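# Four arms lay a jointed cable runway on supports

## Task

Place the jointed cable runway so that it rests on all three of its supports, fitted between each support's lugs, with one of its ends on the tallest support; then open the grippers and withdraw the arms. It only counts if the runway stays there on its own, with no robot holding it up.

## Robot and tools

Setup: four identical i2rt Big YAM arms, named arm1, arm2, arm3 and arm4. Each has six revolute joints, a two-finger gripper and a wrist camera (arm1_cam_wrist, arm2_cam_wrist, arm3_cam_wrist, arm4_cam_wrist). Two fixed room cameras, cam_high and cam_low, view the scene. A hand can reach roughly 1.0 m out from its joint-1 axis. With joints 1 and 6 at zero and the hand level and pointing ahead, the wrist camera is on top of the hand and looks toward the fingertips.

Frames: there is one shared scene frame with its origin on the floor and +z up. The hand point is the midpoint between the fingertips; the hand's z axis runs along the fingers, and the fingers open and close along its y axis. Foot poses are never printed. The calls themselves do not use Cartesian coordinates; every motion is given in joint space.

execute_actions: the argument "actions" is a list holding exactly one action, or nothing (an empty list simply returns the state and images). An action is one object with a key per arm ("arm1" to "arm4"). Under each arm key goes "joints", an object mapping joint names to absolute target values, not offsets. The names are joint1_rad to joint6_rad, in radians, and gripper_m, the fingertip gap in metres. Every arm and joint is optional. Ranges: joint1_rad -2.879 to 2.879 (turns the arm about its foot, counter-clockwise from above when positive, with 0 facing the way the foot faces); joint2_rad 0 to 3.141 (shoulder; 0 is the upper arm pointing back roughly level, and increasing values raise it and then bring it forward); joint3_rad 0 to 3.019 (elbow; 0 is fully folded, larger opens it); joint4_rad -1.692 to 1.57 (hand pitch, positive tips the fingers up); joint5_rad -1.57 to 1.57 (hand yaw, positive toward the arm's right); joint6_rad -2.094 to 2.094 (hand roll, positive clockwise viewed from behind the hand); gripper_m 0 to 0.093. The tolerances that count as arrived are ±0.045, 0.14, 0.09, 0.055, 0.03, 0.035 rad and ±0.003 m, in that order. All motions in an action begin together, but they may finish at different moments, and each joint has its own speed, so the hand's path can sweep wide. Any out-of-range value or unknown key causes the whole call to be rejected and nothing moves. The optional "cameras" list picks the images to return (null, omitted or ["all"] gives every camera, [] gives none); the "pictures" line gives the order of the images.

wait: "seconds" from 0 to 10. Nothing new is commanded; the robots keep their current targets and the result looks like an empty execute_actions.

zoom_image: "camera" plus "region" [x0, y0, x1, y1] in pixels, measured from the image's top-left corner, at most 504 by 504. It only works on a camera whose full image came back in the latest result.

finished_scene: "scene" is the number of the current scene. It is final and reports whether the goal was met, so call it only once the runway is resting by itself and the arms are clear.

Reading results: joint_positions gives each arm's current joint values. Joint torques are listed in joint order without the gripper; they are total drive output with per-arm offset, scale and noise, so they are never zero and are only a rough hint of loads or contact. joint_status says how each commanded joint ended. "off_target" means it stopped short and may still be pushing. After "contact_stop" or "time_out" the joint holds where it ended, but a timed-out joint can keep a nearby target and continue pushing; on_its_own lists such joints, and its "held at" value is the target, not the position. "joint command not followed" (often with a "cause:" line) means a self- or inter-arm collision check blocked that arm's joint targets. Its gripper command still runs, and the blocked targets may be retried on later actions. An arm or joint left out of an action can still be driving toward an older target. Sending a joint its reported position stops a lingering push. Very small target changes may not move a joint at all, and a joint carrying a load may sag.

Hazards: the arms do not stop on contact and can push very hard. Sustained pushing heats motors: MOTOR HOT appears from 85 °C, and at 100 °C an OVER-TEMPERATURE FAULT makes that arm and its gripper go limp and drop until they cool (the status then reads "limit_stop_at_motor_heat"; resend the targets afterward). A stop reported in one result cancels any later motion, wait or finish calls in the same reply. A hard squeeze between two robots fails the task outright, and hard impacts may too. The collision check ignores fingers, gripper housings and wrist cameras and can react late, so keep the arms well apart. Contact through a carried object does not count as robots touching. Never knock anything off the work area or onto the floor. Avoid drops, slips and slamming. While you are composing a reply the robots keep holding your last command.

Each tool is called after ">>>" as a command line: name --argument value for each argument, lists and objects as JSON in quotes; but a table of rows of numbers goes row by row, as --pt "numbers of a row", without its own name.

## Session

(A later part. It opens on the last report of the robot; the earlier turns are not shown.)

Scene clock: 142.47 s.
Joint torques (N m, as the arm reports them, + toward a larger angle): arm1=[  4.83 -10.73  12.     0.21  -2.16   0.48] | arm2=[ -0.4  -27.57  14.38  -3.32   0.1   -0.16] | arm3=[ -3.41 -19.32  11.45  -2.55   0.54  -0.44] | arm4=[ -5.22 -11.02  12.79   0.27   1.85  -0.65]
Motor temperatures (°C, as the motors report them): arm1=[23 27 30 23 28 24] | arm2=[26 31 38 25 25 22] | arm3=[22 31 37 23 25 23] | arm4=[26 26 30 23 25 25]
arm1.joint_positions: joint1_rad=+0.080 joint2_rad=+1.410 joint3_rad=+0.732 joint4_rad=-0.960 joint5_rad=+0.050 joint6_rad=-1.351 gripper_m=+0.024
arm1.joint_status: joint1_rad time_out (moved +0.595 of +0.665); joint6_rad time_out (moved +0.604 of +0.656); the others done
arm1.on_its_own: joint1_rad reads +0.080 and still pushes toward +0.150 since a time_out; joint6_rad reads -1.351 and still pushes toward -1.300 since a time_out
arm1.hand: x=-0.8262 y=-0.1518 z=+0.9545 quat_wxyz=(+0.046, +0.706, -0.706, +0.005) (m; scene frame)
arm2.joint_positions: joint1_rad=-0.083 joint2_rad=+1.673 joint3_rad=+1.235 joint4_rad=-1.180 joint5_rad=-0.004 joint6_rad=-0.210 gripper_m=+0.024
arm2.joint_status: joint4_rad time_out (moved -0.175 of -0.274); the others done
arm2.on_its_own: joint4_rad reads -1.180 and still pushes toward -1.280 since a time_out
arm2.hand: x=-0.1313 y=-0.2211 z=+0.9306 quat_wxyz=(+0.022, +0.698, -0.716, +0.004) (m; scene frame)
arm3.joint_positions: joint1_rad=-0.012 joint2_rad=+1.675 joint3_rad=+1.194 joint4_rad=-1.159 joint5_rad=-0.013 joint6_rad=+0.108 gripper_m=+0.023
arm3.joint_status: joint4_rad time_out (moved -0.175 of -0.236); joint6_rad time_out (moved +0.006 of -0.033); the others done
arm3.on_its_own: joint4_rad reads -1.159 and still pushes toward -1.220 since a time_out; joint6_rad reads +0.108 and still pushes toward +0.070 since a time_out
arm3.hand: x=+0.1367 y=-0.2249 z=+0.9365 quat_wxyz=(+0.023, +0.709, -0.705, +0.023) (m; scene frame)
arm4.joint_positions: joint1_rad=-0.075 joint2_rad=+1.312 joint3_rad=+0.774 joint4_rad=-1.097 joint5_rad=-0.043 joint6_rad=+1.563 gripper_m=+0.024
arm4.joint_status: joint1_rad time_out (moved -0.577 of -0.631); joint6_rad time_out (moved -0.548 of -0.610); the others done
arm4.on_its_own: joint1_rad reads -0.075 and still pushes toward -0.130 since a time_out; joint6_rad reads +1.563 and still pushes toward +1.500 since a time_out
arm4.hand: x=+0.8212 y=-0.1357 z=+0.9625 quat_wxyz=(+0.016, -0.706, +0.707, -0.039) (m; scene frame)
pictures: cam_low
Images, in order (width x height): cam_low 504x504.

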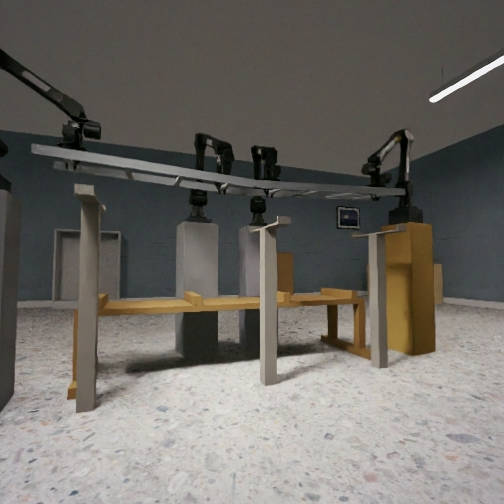

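>>> execute_actions --actions '[{"arm1":{"joints":{"joint1_rad":0.70,"joint6_rad":-0.76,"joint2_rad":1.60,"joint3_rad":0.95,"joint4_rad":-0.87}},"arm4":{"joints":{"joint1_rad":-0.72,"joint6_rad":0.92,"joint2_rad":1.49,"joint3_rad":0.94,"joint4_rad":-0.97}},"arm2":{"joints":{"joint1_rad":0,"joint6_rad":-0.137,"joint2_rad":1.98,"joint3_rad":1.90,"joint4_rad":-1.36}},"arm3":{"joints":{"joint1_rad":-0.057,"joint6_rad":0.057,"joint2_rad":2.02,"joint3_rad":1.87,"joint4_rad":-1.32}}}]' --cameras '["cam_low","cam_high"]'

>>> zoom_image --camera "cam_high" --region '[100, 100, 440, 460]'

Scene clock: 158.90 s.
Joint torques (N m, as the arm reports them, + toward a larger angle): arm1=[  9.04 -15.18  12.95  -0.32  -2.7    0.92] | arm2=[ -0.43 -39.69  16.59  -3.35   0.03  -0.12] | arm3=[ -3.34 -27.8   12.62  -2.51   0.48  -0.4 ] | arm4=[ -8.66 -13.32  13.65  -0.29   2.32  -0.97]
Motor temperatures (°C, as the motors report them): arm1=[23 27 32 23 31 24] | arm2=[26 32 40 25 25 22] | arm3=[22 32 38 24 25 23] | arm4=[26 26 30 23 27 25]
arm1.joint_positions: joint1_rad=+0.580 joint2_rad=+1.670 joint3_rad=+0.884 joint4_rad=-0.856 joint5_rad=+0.063 joint6_rad=-0.854 gripper_m=+0.024
arm1.joint_status: joint1_rad time_out (moved +0.500 of +0.620); joint6_rad time_out (moved +0.497 of +0.591); the others done
arm1.on_its_own: joint1_rad reads +0.580 and still pushes toward +0.700 since a time_out; joint6_rad reads -0.854 and still pushes toward -0.760 since a time_out
arm1.hand: x=-0.8371 y=+0.0305 z=+0.9074 quat_wxyz=(+0.043, +0.707, -0.705, +0.032) (m; scene frame)
arm2.joint_positions: joint1_rad=+0.002 joint2_rad=+2.134 joint3_rad=+1.826 joint4_rad=-1.257 joint5_rad=-0.003 joint6_rad=-0.129 gripper_m=+0.024
arm2.joint_status: joint2_rad time_out (moved +0.461 of +0.307); joint4_rad time_out (moved -0.077 of -0.180); the others done
arm2.on_its_own: joint2_rad reads +2.134 and still pushes toward +1.980 since a time_out; joint4_rad reads -1.257 and still pushes toward -1.360 since a time_out
arm2.hand: x=-0.1426 y=-0.0308 z=+0.8924 quat_wxyz=(+0.000, +0.699, -0.715, -0.010) (m; scene frame)
arm3.joint_positions: joint1_rad=-0.025 joint2_rad=+2.143 joint3_rad=+1.817 joint4_rad=-1.258 joint5_rad=-0.011 joint6_rad=+0.091 gripper_m=+0.023
arm3.joint_status: joint4_rad time_out (moved -0.099 of -0.161); the others done
arm3.on_its_own: joint4_rad reads -1.258 and still pushes toward -1.320 since a time_out
arm3.hand: x=+0.1233 y=-0.0331 z=+0.9029 quat_wxyz=(+0.005, +0.711, -0.704, +0.002) (m; scene frame)
arm4.joint_positions: joint1_rad=-0.626 joint2_rad=+1.545 joint3_rad=+0.878 joint4_rad=-0.952 joint5_rad=-0.054 joint6_rad=+1.009 gripper_m=+0.024
arm4.joint_status: joint1_rad time_out (moved -0.551 of -0.645); joint6_rad time_out (moved -0.553 of -0.643); the others done
arm4.on_its_own: joint1_rad reads -0.626 and still pushes toward -0.720 since a time_out; joint6_rad reads +1.009 and still pushes toward +0.920 since a time_out
arm4.hand: x=+0.8075 y=+0.0570 z=+0.9204 quat_wxyz=(-0.012, -0.707, +0.706, -0.031) (m; scene frame)
pictures: cam_high, cam_low
Images, in order (width x height): cam_high 504x504, cam_low 504x504.

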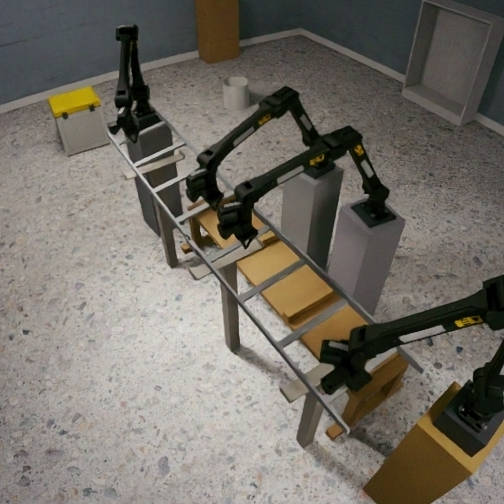

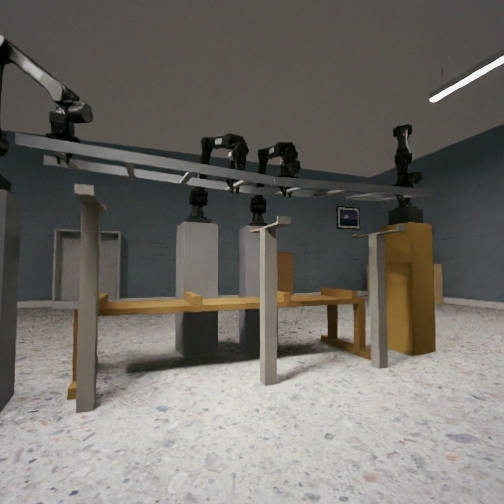

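Region (100, 100, 440, 460) of cam_high's 504x504 image, scaled by 1.400, with more detail than that image has.

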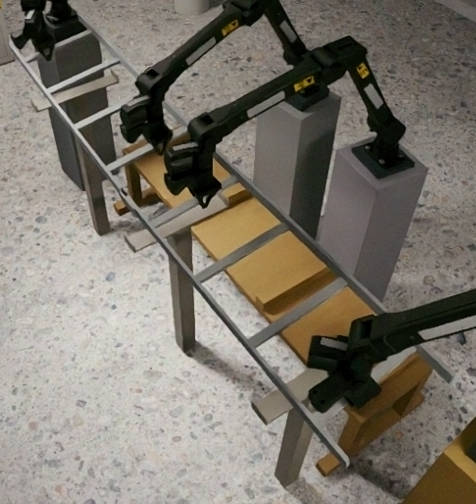

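>>> execute_actions --actions '[{"arm1":{"joints":{"joint2_rad":1.85,"joint3_rad":0.93,"joint4_rad":-0.62}},"arm4":{"joints":{"joint2_rad":1.62,"joint3_rad":0.91,"joint4_rad":-0.86}},"arm2":{"joints":{"joint2_rad":2.06,"joint4_rad":-1.25}},"arm3":{"joints":{"joint2_rad":2.09,"joint4_rad":-1.22}}}]' --cameras '["cam_high","cam_low"]'

Scene clock: 187.23 s.
Joint torques (N m, as the arm reports them, + toward a larger angle): arm1=[  7.25 -16.28   9.24   0.38  -3.22   0.67] | arm2=[ -0.04 -41.06  16.29  -2.25  -0.63  -0.15] | arm3=[ -2.99 -28.92  12.39  -1.5    0.46  -0.41] | arm4=[ -7.4  -13.74  10.61   0.78   2.22  -0.81]
Motor temperatures (°C, as the motors report them): arm1=[23 28 32 23 34 24] | arm2=[26 35 42 25 25 22] | arm3=[22 34 39 24 25 23] | arm4=[26 26 31 23 29 25]
arm1.joint_positions: joint1_rad=+0.600 joint2_rad=+1.915 joint3_rad=+0.884 joint4_rad=-0.624 joint5_rad=+0.076 joint6_rad=-0.829 gripper_m=+0.024
arm1.joint_status: all done
arm1.on_its_own: joint1_rad reads +0.600 and still pushes toward +0.700 since a time_out; joint6_rad reads -0.829 and still pushes toward -0.760 since a time_out
arm1.hand: x=-0.8336 y=+0.0407 z=+0.8139 quat_wxyz=(+0.049, +0.706, -0.706, +0.038) (m; scene frame)
arm2.joint_positions: joint1_rad=+0.003 joint2_rad=+2.218 joint3_rad=+1.826 joint4_rad=-1.176 joint5_rad=+0.016 joint6_rad=-0.129 gripper_m=+0.024
arm2.joint_status: joint2_rad off_target (ended at +2.218, target +2.060); joint4_rad off_target (ended at -1.176, target -1.250)
arm2.on_its_own: joint2_rad reads +2.218 and still pushes toward +2.060 since a time_out
arm2.hand: x=-0.1390 y=-0.0196 z=+0.8396 quat_wxyz=(-0.005, +0.700, -0.714, -0.002) (m; scene frame)
arm3.joint_positions: joint1_rad=-0.029 joint2_rad=+2.216 joint3_rad=+1.817 joint4_rad=-1.179 joint5_rad=-0.010 joint6_rad=+0.092 gripper_m=+0.023
arm3.joint_status: all done
arm3.hand: x=+0.1253 y=-0.0211 z=+0.8573 quat_wxyz=(+0.003, +0.709, -0.705, +0.000) (m; scene frame)
arm4.joint_positions: joint1_rad=-0.641 joint2_rad=+1.670 joint3_rad=+0.869 joint4_rad=-0.869 joint5_rad=-0.052 joint6_rad=+0.997 gripper_m=+0.024
arm4.joint_status: all done
arm4.on_its_own: joint1_rad reads -0.641 and still pushes toward -0.720 since a time_out; joint6_rad reads +0.997 and still pushes toward +0.920 since a time_out
arm4.hand: x=+0.8108 y=+0.0628 z=+0.8734 quat_wxyz=(-0.006, -0.705, +0.707, -0.055) (m; scene frame)
pictures: cam_high, cam_low
Images, in order (width x height): cam_high 504x504, cam_low 504x504.

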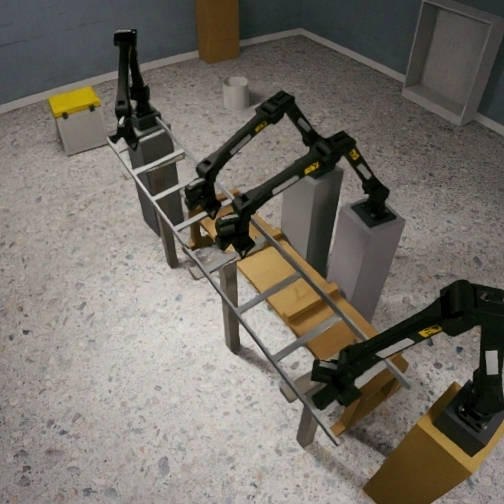

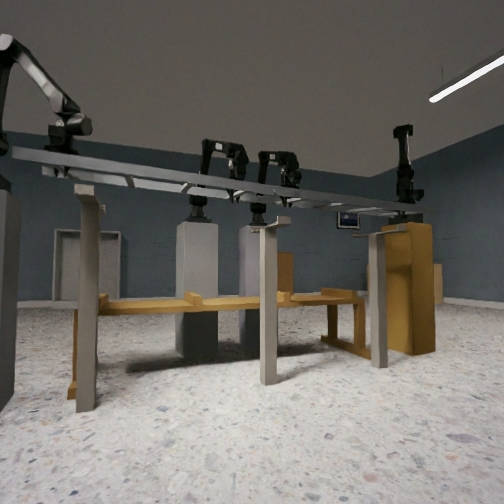

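>>> zoom_image --camera "cam_high" --region '[120,150,360,440]'

>>> zoom_image --camera "cam_low" --region '[0,130,420,260]'

Region (120, 150, 360, 440) of cam_high's 504x504 image, scaled by 1.738, with more detail than that image has; it fills the left 417 columns of this view, and the rest is white.

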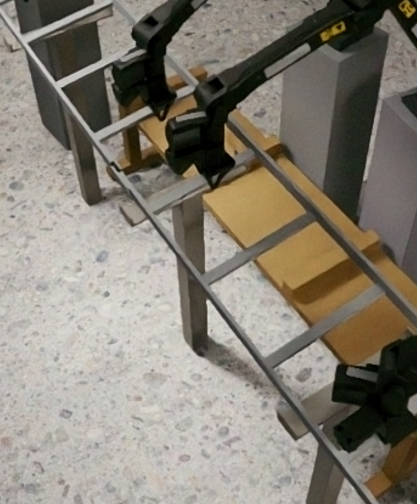

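Region (0, 130, 420, 260) of cam_low's 504x504 image, scaled by 1.200, with more detail than that image has; it fills the top 156 rows of this view, and the rest is white.

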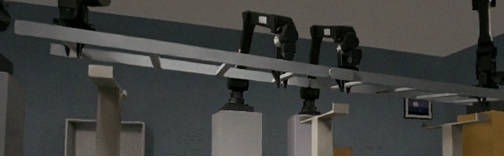

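>>> execute_actions --actions '[{"arm1":{"joints":{"joint2_rad":1.95,"joint3_rad":0.93,"joint4_rad":-0.53}},"arm4":{"joints":{"joint2_rad":1.72,"joint3_rad":0.91,"joint4_rad":-0.77}},"arm2":{"joints":{"joint2_rad":2.16,"joint4_rad":-1.15}},"arm3":{"joints":{"joint2_rad":2.19,"joint4_rad":-1.12}}}]' --cameras '["cam_high","cam_low"]'

>>> zoom_image --camera "cam_high" --region '[100,120,360,440]'

>>> zoom_image --camera "cam_low" --region '[0,130,420,260]'

Scene clock: 210.93 s.
Joint torques (N m, as the arm reports them, + toward a larger angle): arm1=[  6.18 -15.78   8.26  -0.06  -2.8    0.57] | arm2=[ -0.68 -39.69  15.82  -1.67  -0.4   -0.11] | arm3=[ -2.77 -27.4   12.03  -0.92   0.32  -0.39] | arm4=[ -6.34 -14.92   9.86   0.26   1.78  -0.61]
Motor temperatures (°C, as the motors report them): arm1=[23 28 31 23 38 24] | arm2=[26 36 43 25 25 22] | arm3=[22 35 40 23 24 23] | arm4=[26 26 30 23 30 25]
arm1.joint_positions: joint1_rad=+0.614 joint2_rad=+2.006 joint3_rad=+0.886 joint4_rad=-0.523 joint5_rad=+0.066 joint6_rad=-0.820 gripper_m=+0.024
arm1.joint_status: all done
arm1.on_its_own: joint1_rad reads +0.614 and still pushes toward +0.700 since a time_out; joint6_rad reads -0.820 and still pushes toward -0.760 since a time_out
arm1.hand: x=-0.8362 y=+0.0477 z=+0.7786 quat_wxyz=(+0.042, +0.707, -0.705, +0.034) (m; scene frame)
arm2.joint_positions: joint1_rad=+0.005 joint2_rad=+2.300 joint3_rad=+1.826 joint4_rad=-1.096 joint5_rad=+0.010 joint6_rad=-0.128 gripper_m=+0.024
arm2.joint_status: joint2_rad off_target (ended at +2.300, target +2.160); the others done
arm2.hand: x=-0.1412 y=-0.0122 z=+0.7872 quat_wxyz=(-0.002, +0.700, -0.714, -0.003) (m; scene frame)
arm3.joint_positions: joint1_rad=-0.028 joint2_rad=+2.300 joint3_rad=+1.818 joint4_rad=-1.089 joint5_rad=-0.007 joint6_rad=+0.091 gripper_m=+0.023
arm3.joint_status: all done
arm3.hand: x=+0.1244 y=-0.0119 z=+0.8042 quat_wxyz=(-0.001, +0.710, -0.704, -0.002) (m; scene frame)
arm4.joint_positions: joint1_rad=-0.656 joint2_rad=+1.772 joint3_rad=+0.869 joint4_rad=-0.768 joint5_rad=-0.042 joint6_rad=+0.980 gripper_m=+0.024
arm4.joint_status: all done
arm4.on_its_own: joint1_rad reads -0.656 and still pushes toward -0.720 since a time_out; joint6_rad reads +0.980 and still pushes toward +0.920 since a time_out
arm4.hand: x=+0.8090 y=+0.0737 z=+0.8349 quat_wxyz=(-0.002, -0.706, +0.706, -0.054) (m; scene frame)
pictures: cam_high, cam_low
Images, in order (width x height): cam_high 504x504, cam_low 504x504.

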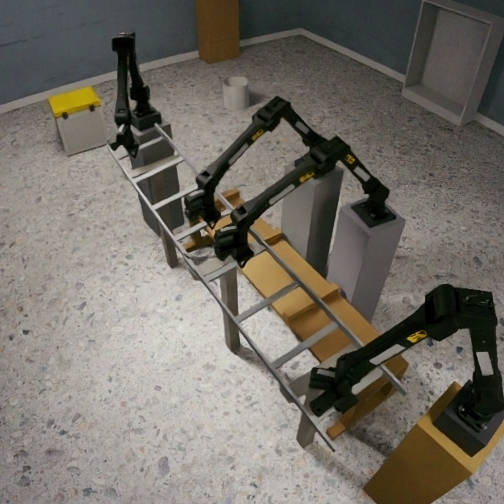

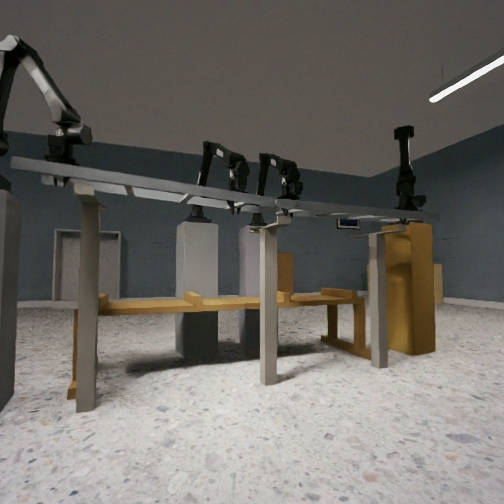

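Region (100, 120, 360, 440) of cam_high's 504x504 image, scaled by 1.575, with more detail than that image has; it fills the left 410 columns of this view, and the rest is white.

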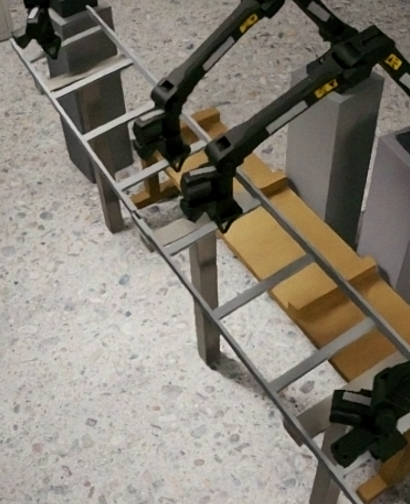

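Region (0, 130, 420, 260) of cam_low's 504x504 image, scaled by 1.200, with more detail than that image has; it fills the top 156 rows of this view, and the rest is white.

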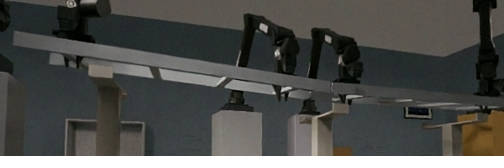

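>>> execute_actions --actions '[{"arm1":{"joints":{"joint1_rad":0.58,"joint6_rad":-0.85}},"arm4":{"joints":{"joint1_rad":-0.62,"joint6_rad":1.0}},"arm2":{"joints":{"joint4_rad":-1.2}},"arm3":{"joints":{"joint4_rad":-1.19}}}]' --cameras '["cam_high","cam_low"]'

>>> zoom_image --camera "cam_high" --region '[100,120,360,440]'

>>> zoom_image --camera "cam_low" --region '[0,130,420,260]'

Scene clock: 224.87 s.
Joint torques (N m, as the arm reports them, + toward a larger angle): arm1=[ -0.75 -16.36   8.14   0.37  -1.64   0.  ] | arm2=[ -0.65 -39.75  15.92  -1.79  -0.42  -0.15] | arm3=[ -3.17 -27.76  11.92  -2.     0.21  -0.4 ] | arm4=[ -0.38 -14.63  10.46   0.64   1.14  -0.08]
Motor temperatures (°C, as the motors report them): arm1=[23 28 31 23 37 24] | arm2=[26 36 43 25 25 22] | arm3=[22 35 39 23 24 23] | arm4=[26 26 29 23 29 25]
arm1.joint_positions: joint1_rad=+0.576 joint2_rad=+2.013 joint3_rad=+0.886 joint4_rad=-0.535 joint5_rad=+0.038 joint6_rad=-0.853 gripper_m=+0.024
arm1.joint_status: all done
arm1.hand: x=-0.8335 y=+0.0368 z=+0.7760 quat_wxyz=(+0.051, +0.706, -0.707, +0.018) (m; scene frame)
arm2.joint_positions: joint1_rad=+0.001 joint2_rad=+2.300 joint3_rad=+1.826 joint4_rad=-1.142 joint5_rad=+0.011 joint6_rad=-0.130 gripper_m=+0.024
arm2.joint_status: joint4_rad time_out (moved -0.046 of -0.104)
arm2.on_its_own: joint4_rad reads -1.142 and still pushes toward -1.200 since a time_out
arm2.hand: x=-0.1397 y=-0.0238 z=+0.7874 quat_wxyz=(+0.016, +0.699, -0.714, +0.011) (m; scene frame)
arm3.joint_positions: joint1_rad=-0.027 joint2_rad=+2.300 joint3_rad=+1.818 joint4_rad=-1.140 joint5_rad=-0.004 joint6_rad=+0.092 gripper_m=+0.023
arm3.joint_status: all done
arm3.hand: x=+0.1259 y=-0.0243 z=+0.8045 quat_wxyz=(+0.014, +0.709, -0.705, +0.019) (m; scene frame)
arm4.joint_positions: joint1_rad=-0.624 joint2_rad=+1.772 joint3_rad=+0.861 joint4_rad=-0.777 joint5_rad=-0.026 joint6_rad=+1.012 gripper_m=+0.024
arm4.joint_status: all done
arm4.hand: x=+0.8097 y=+0.0619 z=+0.8332 quat_wxyz=(+0.009, -0.706, +0.705, -0.061) (m; scene frame)
pictures: cam_high, cam_low
Images, in order (width x height): cam_high 504x504, cam_low 504x504.

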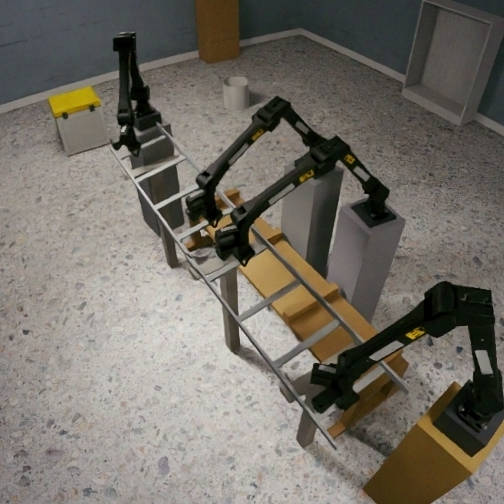

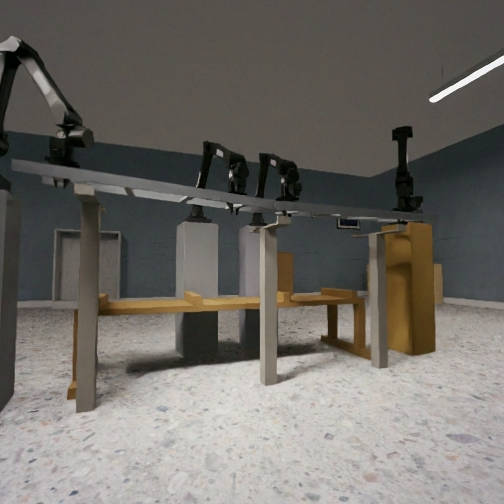

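Region (100, 120, 360, 440) of cam_high's 504x504 image, scaled by 1.575, with more detail than that image has; it fills the left 410 columns of this view, and the rest is white.

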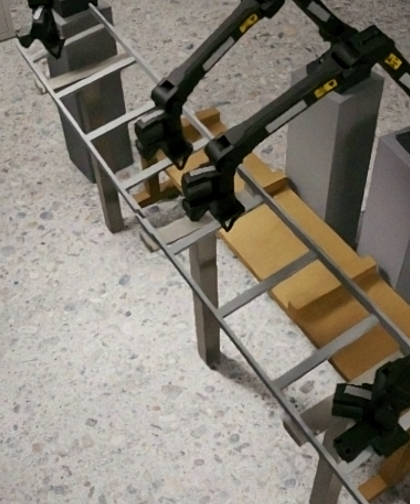

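Region (0, 130, 420, 260) of cam_low's 504x504 image, scaled by 1.200, with more detail than that image has; it fills the top 156 rows of this view, and the rest is white.

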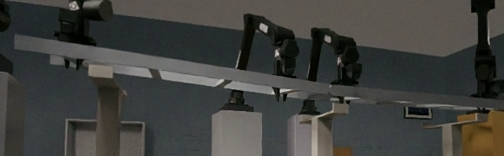

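>>> execute_actions --actions '[{"arm1":{"joints":{"joint2_rad":2.07,"joint4_rad":-0.48}},"arm4":{"joints":{"joint2_rad":1.83,"joint4_rad":-0.71}},"arm2":{"joints":{"joint2_rad":2.23,"joint4_rad":-1.13}},"arm3":{"joints":{"joint2_rad":2.33,"joint4_rad":-1.1}}}]' --cameras '["cam_high","cam_low"]'

>>> zoom_image --camera "cam_high" --region '[100,120,360,440]'

>>> zoom_image --camera "cam_low" --region '[0,130,420,260]'

Scene clock: 233.27 s.
Joint torques (N m, as the arm reports them, + toward a larger angle): arm1=[  0.22 -14.98   5.99  -0.4   -0.41   0.2 ] | arm2=[ -0.36 -39.51  15.45  -1.39  -0.41  -0.05] | arm3=[ -3.33 -21.99  11.58  -0.81   0.13  -0.38] | arm4=[ -1.03 -10.56  10.02   1.12  -0.23  -0.19]
Motor temperatures (°C, as the motors report them): arm1=[23 28 31 23 36 24] | arm2=[26 37 43 25 25 22] | arm3=[22 35 39 23 24 23] | arm4=[26 26 29 23 29 25]
arm1.joint_positions: joint1_rad=+0.565 joint2_rad=+2.112 joint3_rad=+0.902 joint4_rad=-0.466 joint5_rad=+0.008 joint6_rad=-0.873 gripper_m=+0.024
arm1.joint_status: all done
arm1.hand: x=-0.8362 y=+0.0348 z=+0.7403 quat_wxyz=(+0.058, +0.708, -0.704, +0.002) (m; scene frame)
arm2.joint_positions: joint1_rad=+0.000 joint2_rad=+2.363 joint3_rad=+1.826 joint4_rad=-1.085 joint5_rad=+0.010 joint6_rad=-0.135 gripper_m=+0.024
arm2.joint_status: all done
arm2.hand: x=-0.1396 y=-0.0222 z=+0.7469 quat_wxyz=(+0.018, +0.701, -0.713, +0.012) (m; scene frame)
arm3.joint_positions: joint1_rad=-0.027 joint2_rad=+2.367 joint3_rad=+1.818 joint4_rad=-1.076 joint5_rad=-0.002 joint6_rad=+0.090 gripper_m=+0.023
arm3.joint_status: all done
arm3.hand: x=+0.1264 y=-0.0224 z=+0.7611 quat_wxyz=(+0.015, +0.710, -0.704, +0.021) (m; scene frame)
arm4.joint_positions: joint1_rad=-0.615 joint2_rad=+1.824 joint3_rad=+0.861 joint4_rad=-0.729 joint5_rad=+0.007 joint6_rad=+1.023 gripper_m=+0.024
arm4.joint_status: all done
arm4.hand: x=+0.8099 y=+0.0651 z=+0.8138 quat_wxyz=(+0.026, -0.706, +0.705, -0.059) (m; scene frame)
pictures: cam_high, cam_low
Images, in order (width x height): cam_high 504x504, cam_low 504x504.

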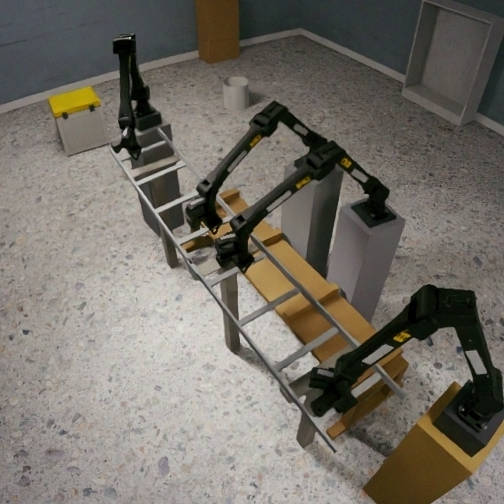

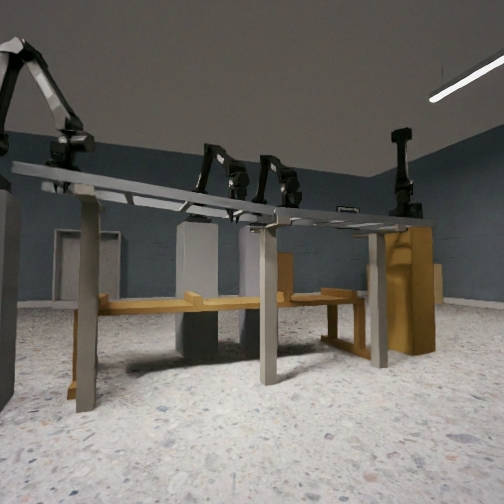

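Region (100, 120, 360, 440) of cam_high's 504x504 image, scaled by 1.575, with more detail than that image has; it fills the left 410 columns of this view, and the rest is white.

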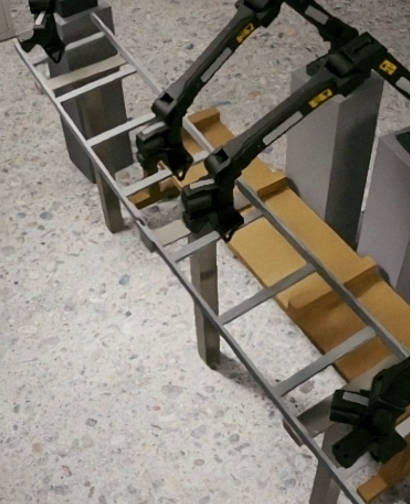

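Region (0, 130, 420, 260) of cam_low's 504x504 image, scaled by 1.200, with more detail than that image has; it fills the top 156 rows of this view, and the rest is white.

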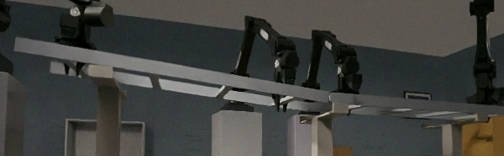

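>>> execute_actions --actions '[{"arm1":{"joints":{"gripper_m":0.09}},"arm4":{"joints":{"gripper_m":0.09}},"arm2":{"joints":{"gripper_m":0.09}},"arm3":{"joints":{"gripper_m":0.09}}}]' --cameras '[]'

>>> execute_actions --actions '[{"arm1":{"joints":{"joint2_rad":1.6,"joint4_rad":-0.9}},"arm4":{"joints":{"joint2_rad":1.4,"joint4_rad":-1.1}},"arm2":{"joints":{"joint2_rad":1.9,"joint4_rad":-1.5}},"arm3":{"joints":{"joint2_rad":1.9,"joint4_rad":-1.5}}}]' --cameras '["cam_high","cam_low"]'

>>> zoom_image --camera "cam_high" --region '[100,120,420,460]'

>>> zoom_image --camera "cam_low" --region '[0,130,420,260]'

Scene clock: 247.03 s.
Joint torques (N m, as the arm reports them, + toward a larger angle): arm1=[ -0.46 -13.01   6.07  -0.25  -0.25   0.12] | arm2=[ -0.08 -23.21  12.09   0.25  -0.19  -0.08] | arm3=[ -0.61 -20.54  10.63   0.08   0.12  -0.14] | arm4=[ -1.13 -11.12   8.38   0.88  -0.04  -0.06]
Motor temperatures (°C, as the motors report them): arm1=[23 28 30 23 33 24] | arm2=[26 37 43 25 25 22] | arm3=[22 34 39 23 24 23] | arm4=[26 26 29 23 27 25]
arm1.joint_positions: joint1_rad=+0.573 joint2_rad=+2.085 joint3_rad=+0.905 joint4_rad=-0.468 joint5_rad=+0.004 joint6_rad=-0.866 gripper_m=+0.090
arm1.joint_status: all done
arm1.hand: x=-0.8317 y=+0.0439 z=+0.7503 quat_wxyz=(+0.044, +0.708, -0.704, +0.001) (m; scene frame)
arm2.joint_positions: joint1_rad=+0.000 joint2_rad=+2.201 joint3_rad=+1.879 joint4_rad=-1.117 joint5_rad=+0.004 joint6_rad=-0.135 gripper_m=+0.090
arm2.joint_status: all done
arm2.hand: x=-0.1332 y=+0.0161 z=+0.8719 quat_wxyz=(-0.053, +0.699, -0.712, -0.045) (m; scene frame)
arm3.joint_positions: joint1_rad=-0.052 joint2_rad=+2.335 joint3_rad=+1.834 joint4_rad=-1.091 joint5_rad=-0.002 joint6_rad=+0.065 gripper_m=+0.090
arm3.joint_status: all done
arm3.hand: x=+0.1419 y=-0.0107 z=+0.7868 quat_wxyz=(+0.004, +0.710, -0.704, +0.008) (m; scene frame)
arm4.joint_positions: joint1_rad=-0.615 joint2_rad=+1.824 joint3_rad=+0.882 joint4_rad=-0.721 joint5_rad=+0.003 joint6_rad=+1.011 gripper_m=+0.090
arm4.joint_status: all done
arm4.hand: x=+0.7983 y=+0.0712 z=+0.8174 quat_wxyz=(+0.020, -0.711, +0.702, -0.046) (m; scene frame)
pictures: none
No camera images: the call's "cameras" was empty. Leave "cameras" out to get every camera's image.

Scene clock: 248.70 s.
Joint torques (N m, as the arm reports them, + toward a larger angle): arm1=[-0.53 -9.2   9.97 -0.13 -0.24  0.13] | arm2=[ -0.35 -21.13  11.91   0.11  -0.18  -0.07] | arm3=[ -0.96 -16.7    9.55   0.26   0.11  -0.14] | arm4=[-1.07 -6.86 11.56  0.07 -0.03 -0.07]
Motor temperatures (°C, as the motors report them): arm1=[23 28 30 23 33 24] | arm2=[26 36 43 25 25 22] | arm3=[22 34 39 23 24 23] | arm4=[26 26 29 23 27 25]
arm1.joint_positions: joint1_rad=+0.573 joint2_rad=+1.596 joint3_rad=+0.905 joint4_rad=-0.888 joint5_rad=+0.004 joint6_rad=-0.866 gripper_m=+0.090
arm1.joint_status: all done
arm1.hand: x=-0.8325 y=+0.0446 z=+0.9398 quat_wxyz=(+0.009, +0.709, -0.705, +0.004) (m; scene frame)
arm2.joint_positions: joint1_rad=+0.000 joint2_rad=+1.889 joint3_rad=+1.887 joint4_rad=-1.485 joint5_rad=+0.004 joint6_rad=-0.135 gripper_m=+0.090
arm2.joint_status: all done
arm2.hand: x=-0.1442 y=-0.0716 z=+1.0625 quat_wxyz=(-0.034, +0.700, -0.713, -0.031) (m; scene frame)
arm3.joint_positions: joint1_rad=-0.052 joint2_rad=+1.902 joint3_rad=+1.862 joint4_rad=-1.492 joint5_rad=-0.002 joint6_rad=+0.065 gripper_m=+0.090
arm3.joint_status: all done
arm3.hand: x=+0.1450 y=-0.0739 z=+1.0645 quat_wxyz=(-0.016, +0.710, -0.704, -0.015) (m; scene frame)
arm4.joint_positions: joint1_rad=-0.615 joint2_rad=+1.385 joint3_rad=+0.882 joint4_rad=-1.088 joint5_rad=+0.002 joint6_rad=+1.011 gripper_m=+0.090
arm4.joint_status: all done
arm4.hand: x=+0.8269 y=+0.0508 z=+0.9767 quat_wxyz=(+0.012, -0.712, +0.702, -0.011) (m; scene frame)
pictures: cam_high, cam_low
Images, in order (width x height): cam_high 504x504, cam_low 504x504.

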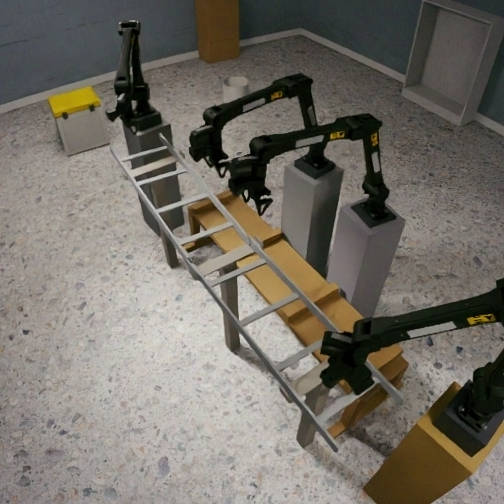

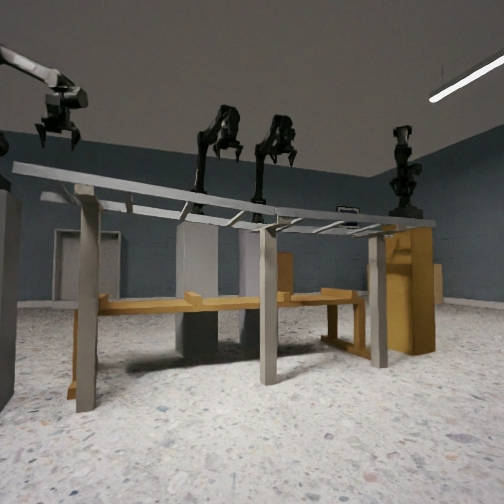

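Region (100, 120, 420, 460) of cam_high's 504x504 image, scaled by 1.482, with more detail than that image has; it fills the left 474 columns of this view, and the rest is white.

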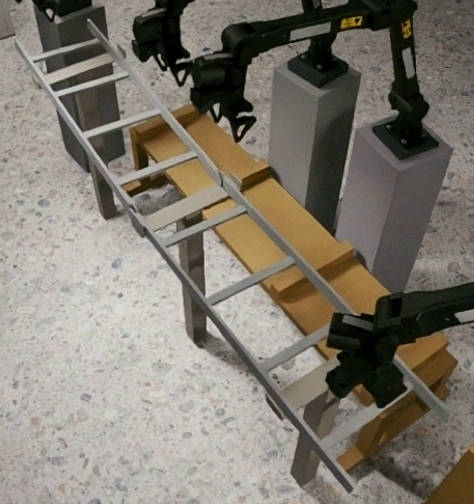

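Region (0, 130, 420, 260) of cam_low's 504x504 image, scaled by 1.200, with more detail than that image has; it fills the top 156 rows of this view, and the rest is white.

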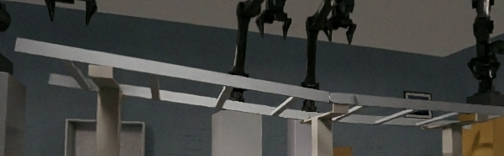

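>>> zoom_image --camera "cam_high" --region '[160,220,290,310]'

>>> zoom_image --camera "cam_low" --region '[220,190,440,250]'

>>> zoom_image --camera "cam_high" --region '[250,340,420,460]'

Region (160, 220, 290, 310) of cam_high's 504x504 image, scaled by 3.877, with more detail than that image has; it fills the top 349 rows of this view, and the rest is white.

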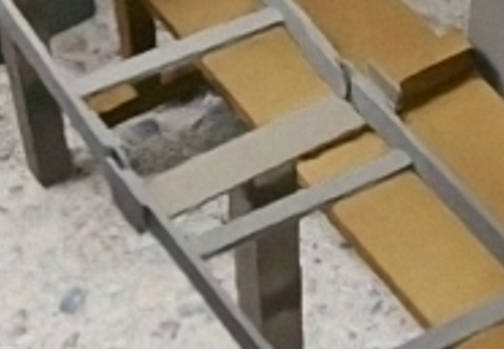

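Region (220, 190, 440, 250) of cam_low's 504x504 image, scaled by 2.291, with more detail than that image has; it fills the top 137 rows of this view, and the rest is white.

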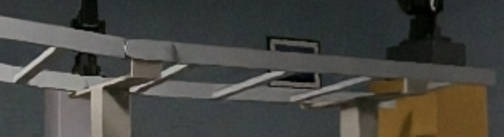

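Region (250, 340, 420, 460) of cam_high's 504x504 image, scaled by 2.965, with more detail than that image has; it fills the top 356 rows of this view, and the rest is white.

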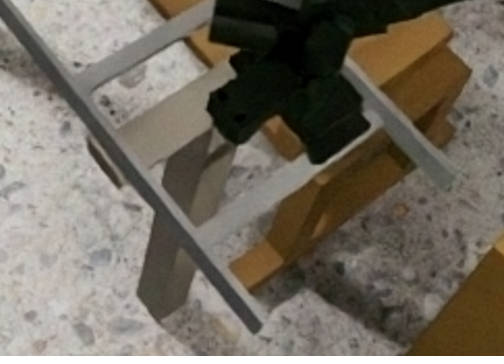

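>>> execute_actions --actions '[{"arm3":{"joints":{"joint1_rad":-0.0,"joint6_rad":0.11,"joint2_rad":2.24,"joint3_rad":1.834,"joint4_rad":-1.1}},"arm1":{"joints":{"joint2_rad":1.2,"joint4_rad":-1.3}},"arm4":{"joints":{"joint2_rad":1.1,"joint4_rad":-1.3}}}]' --cameras '["arm3_cam_wrist","cam_high"]'

Scene clock: 261.70 s.
Joint torques (N m, as the arm reports them, + toward a larger angle): arm1=[-0.51 -5.55 11.72 -0.12 -0.24  0.13] | arm2=[ -0.35 -21.24  11.78   0.09  -0.16  -0.02] | arm3=[ -0.57 -19.52  10.26   1.12   0.11   0.02] | arm4=[-0.94 -3.32 12.88  0.33 -0.03 -0.08]
Motor temperatures (°C, as the motors report them): arm1=[23 28 31 23 32 24] | arm2=[26 35 42 24 25 22] | arm3=[22 34 38 23 24 23] | arm4=[26 26 30 23 27 25]
arm1.joint_positions: joint1_rad=+0.573 joint2_rad=+1.196 joint3_rad=+0.905 joint4_rad=-1.288 joint5_rad=+0.004 joint6_rad=-0.865 gripper_m=+0.090
arm1.joint_status: all done
arm1.hand: x=-0.8937 y=-0.0070 z=+1.0748 quat_wxyz=(+0.009, +0.709, -0.705, +0.004) (m; scene frame)
arm2.joint_positions: joint1_rad=+0.000 joint2_rad=+1.889 joint3_rad=+1.887 joint4_rad=-1.485 joint5_rad=+0.004 joint6_rad=-0.135 gripper_m=+0.090
arm2.joint_status: not commanded
arm2.hand: x=-0.1442 y=-0.0716 z=+1.0625 quat_wxyz=(-0.034, +0.700, -0.713, -0.031) (m; scene frame)
arm3.joint_positions: joint1_rad=+0.002 joint2_rad=+2.239 joint3_rad=+1.808 joint4_rad=-1.109 joint5_rad=-0.001 joint6_rad=+0.102 gripper_m=+0.090
arm3.joint_status: all done
arm3.hand: x=+0.1057 y=-0.0130 z=+0.8395 quat_wxyz=(-0.012, +0.716, -0.698, -0.012) (m; scene frame)
arm4.joint_positions: joint1_rad=-0.615 joint2_rad=+1.082 joint3_rad=+0.882 joint4_rad=-1.289 joint5_rad=+0.002 joint6_rad=+1.011 gripper_m=+0.090
arm4.joint_status: all done
arm4.hand: x=+0.8682 y=+0.0239 z=+1.0675 quat_wxyz=(+0.000, -0.712, +0.702, +0.039) (m; scene frame)
pictures: arm3_cam_wrist, cam_high
Images, in order (width x height): arm3_cam_wrist 504x504, cam_high 504x504.

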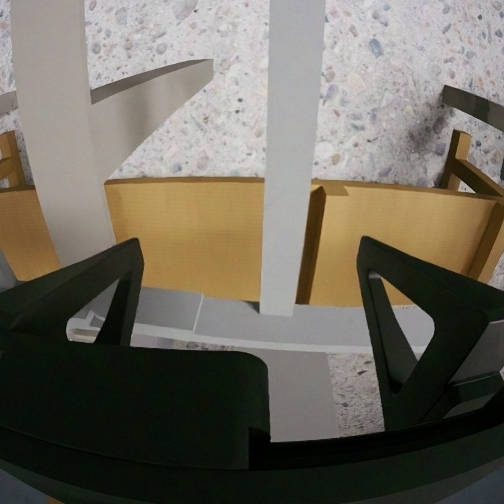

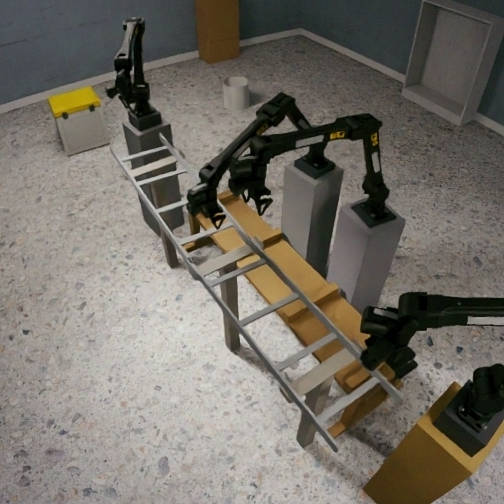

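>>> execute_actions --actions '[{"arm3":{"joints":{"joint1_rad":-0.03,"joint6_rad":0.08,"joint2_rad":2.35,"joint3_rad":1.834,"joint4_rad":-1.07,"gripper_m":0.065}}}]' --cameras '["arm3_cam_wrist"]'

>>> execute_actions --actions '[{"arm3":{"joints":{"gripper_m":0.0}}}]' --cameras '["arm3_cam_wrist"]'

Scene clock: 271.60 s.
Joint torques (N m, as the arm reports them, + toward a larger angle): arm1=[-0.39 -5.54 11.78 -0.12 -0.24  0.12] | arm2=[  0.07 -21.21  11.75   0.    -0.16  -0.06] | arm3=[ -1.47 -20.53   9.46   0.86   0.11  -0.14] | arm4=[-0.99 -3.36 12.89  0.32 -0.03 -0.08]
Motor temperatures (°C, as the motors report them): arm1=[23 28 32 23 31 24] | arm2=[26 34 41 24 25 22] | arm3=[22 33 38 23 24 23] | arm4=[26 26 30 23 27 25]
arm1.joint_positions: joint1_rad=+0.573 joint2_rad=+1.196 joint3_rad=+0.905 joint4_rad=-1.288 joint5_rad=+0.004 joint6_rad=-0.865 gripper_m=+0.090
arm1.joint_status: not commanded
arm1.hand: x=-0.8937 y=-0.0070 z=+1.0748 quat_wxyz=(+0.009, +0.709, -0.705, +0.004) (m; scene frame)
arm2.joint_positions: joint1_rad=+0.000 joint2_rad=+1.889 joint3_rad=+1.887 joint4_rad=-1.485 joint5_rad=+0.004 joint6_rad=-0.135 gripper_m=+0.090
arm2.joint_status: not commanded
arm2.hand: x=-0.1442 y=-0.0716 z=+1.0625 quat_wxyz=(-0.034, +0.700, -0.713, -0.031) (m; scene frame)
arm3.joint_positions: joint1_rad=-0.026 joint2_rad=+2.358 joint3_rad=+1.810 joint4_rad=-1.078 joint5_rad=-0.001 joint6_rad=+0.088 gripper_m=+0.065
arm3.joint_status: all done
arm3.hand: x=+0.1256 y=-0.0243 z=+0.7644 quat_wxyz=(+0.015, +0.711, -0.703, +0.021) (m; scene frame)
arm4.joint_positions: joint1_rad=-0.615 joint2_rad=+1.082 joint3_rad=+0.882 joint4_rad=-1.289 joint5_rad=+0.002 joint6_rad=+1.011 gripper_m=+0.090
arm4.joint_status: not commanded
arm4.hand: x=+0.8682 y=+0.0239 z=+1.0675 quat_wxyz=(+0.000, -0.712, +0.702, +0.039) (m; scene frame)
pictures: arm3_cam_wrist
Images, in order (width x height): arm3_cam_wrist 504x504.

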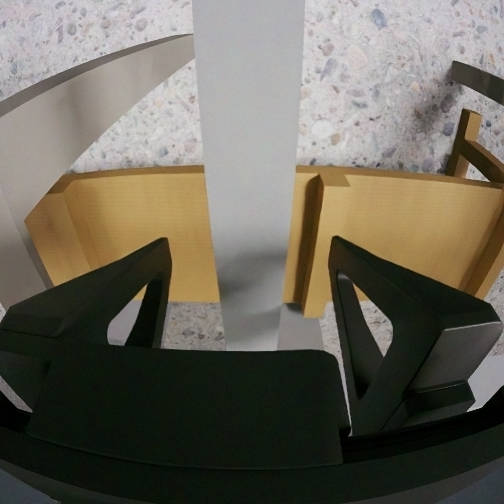

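Scene clock: 272.23 s.
Joint torques (N m, as the arm reports them, + toward a larger angle): arm1=[-0.48 -5.52 11.78 -0.14 -0.24  0.13] | arm2=[ -0.32 -20.55  11.79   0.04  -0.17  -0.05] | arm3=[ -0.93 -20.68   9.36   0.83  -0.07  -0.12] | arm4=[-1.01 -3.41 12.89  0.33 -0.03 -0.08]
Motor temperatures (°C, as the motors report them): arm1=[23 28 32 23 31 24] | arm2=[26 34 41 24 25 22] | arm3=[22 33 38 23 24 23] | arm4=[26 26 30 23 27 25]
arm1.joint_positions: joint1_rad=+0.573 joint2_rad=+1.196 joint3_rad=+0.905 joint4_rad=-1.288 joint5_rad=+0.004 joint6_rad=-0.865 gripper_m=+0.090
arm1.joint_status: not commanded
arm1.hand: x=-0.8937 y=-0.0070 z=+1.0748 quat_wxyz=(+0.009, +0.709, -0.705, +0.004) (m; scene frame)
arm2.joint_positions: joint1_rad=+0.000 joint2_rad=+1.889 joint3_rad=+1.887 joint4_rad=-1.485 joint5_rad=+0.004 joint6_rad=-0.135 gripper_m=+0.090
arm2.joint_status: not commanded
arm2.hand: x=-0.1442 y=-0.0716 z=+1.0625 quat_wxyz=(-0.034, +0.700, -0.713, -0.031) (m; scene frame)
arm3.joint_positions: joint1_rad=-0.026 joint2_rad=+2.358 joint3_rad=+1.810 joint4_rad=-1.078 joint5_rad=+0.003 joint6_rad=+0.087 gripper_m=+0.025
arm3.joint_status: gripper_m off_target (ended at +0.025, target +0.000)
arm3.hand: x=+0.1264 y=-0.0242 z=+0.7644 quat_wxyz=(+0.013, +0.712, -0.702, +0.022) (m; scene frame)
arm4.joint_positions: joint1_rad=-0.615 joint2_rad=+1.082 joint3_rad=+0.882 joint4_rad=-1.289 joint5_rad=+0.002 joint6_rad=+1.011 gripper_m=+0.090
arm4.joint_status: not commanded
arm4.hand: x=+0.8682 y=+0.0239 z=+1.0675 quat_wxyz=(+0.000, -0.712, +0.702, +0.039) (m; scene frame)
pictures: arm3_cam_wrist
Images, in order (width x height): arm3_cam_wrist 504x504.

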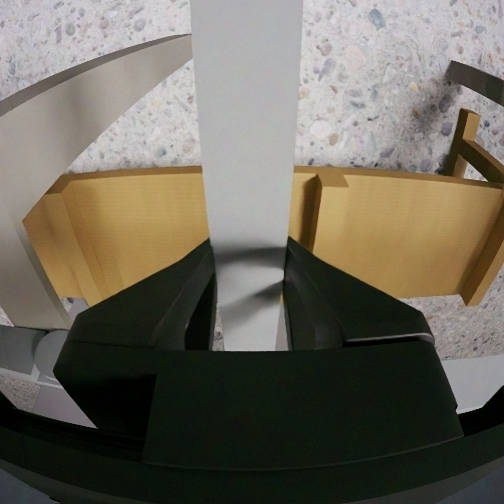

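Pull −y with slight lift.

>>> execute_actions --actions '[{"arm3":{"joints":{"joint2_rad":2.27,"joint4_rad":-1.24}}}]' --cameras '["cam_high"]'

>>> zoom_image --camera "cam_high" --region '[100,120,420,460]'

Scene clock: 278.77 s.
Joint torques (N m, as the arm reports them, + toward a larger angle): arm1=[-0.51 -5.5  11.77 -0.13 -0.25  0.12] | arm2=[ -0.5  -20.83  11.7    0.22  -0.19  -0.1 ] | arm3=[ -0.99 -27.68   8.4   -3.66   0.04  -0.2 ] | arm4=[-1.03 -3.37 12.89  0.33 -0.03 -0.07]
Motor temperatures (°C, as the motors report them): arm1=[23 27 32 23 31 24] | arm2=[26 34 41 24 25 22] | arm3=[22 34 38 23 24 23] | arm4=[26 25 30 23 26 25]
arm1.joint_positions: joint1_rad=+0.573 joint2_rad=+1.196 joint3_rad=+0.905 joint4_rad=-1.288 joint5_rad=+0.004 joint6_rad=-0.865 gripper_m=+0.090
arm1.joint_status: not commanded
arm1.hand: x=-0.8937 y=-0.0070 z=+1.0748 quat_wxyz=(+0.009, +0.709, -0.705, +0.004) (m; scene frame)
arm2.joint_positions: joint1_rad=+0.000 joint2_rad=+1.889 joint3_rad=+1.887 joint4_rad=-1.485 joint5_rad=+0.004 joint6_rad=-0.135 gripper_m=+0.090
arm2.joint_status: not commanded
arm2.hand: x=-0.1442 y=-0.0716 z=+1.0625 quat_wxyz=(-0.034, +0.700, -0.713, -0.031) (m; scene frame)
arm3.joint_positions: joint1_rad=-0.025 joint2_rad=+2.377 joint3_rad=+1.819 joint4_rad=-1.160 joint5_rad=+0.001 joint6_rad=+0.094 gripper_m=+0.025
arm3.joint_status: joint4_rad time_out (moved -0.083 of -0.162); the others done
arm3.on_its_own: joint4_rad reads -1.160 and still pushes toward -1.240 since a time_out
arm3.hand: x=+0.1278 y=-0.0448 z=+0.7572 quat_wxyz=(+0.043, +0.708, -0.703, +0.058) (m; scene frame)
arm4.joint_positions: joint1_rad=-0.615 joint2_rad=+1.082 joint3_rad=+0.882 joint4_rad=-1.289 joint5_rad=+0.002 joint6_rad=+1.011 gripper_m=+0.090
arm4.joint_status: not commanded
arm4.hand: x=+0.8682 y=+0.0239 z=+1.0675 quat_wxyz=(+0.000, -0.712, +0.702, +0.039) (m; scene frame)
pictures: cam_high
Images, in order (width x height): cam_high 504x504.

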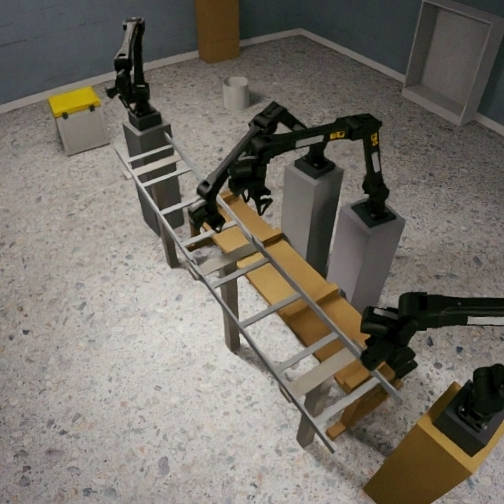

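Region (100, 120, 420, 460) of cam_high's 504x504 image, scaled by 1.482, with more detail than that image has; it fills the left 474 columns of this view, and the rest is white.

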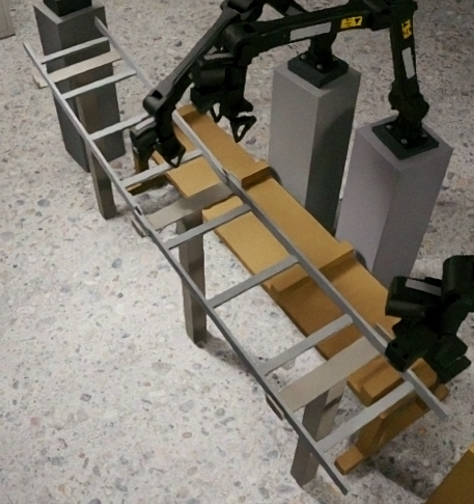

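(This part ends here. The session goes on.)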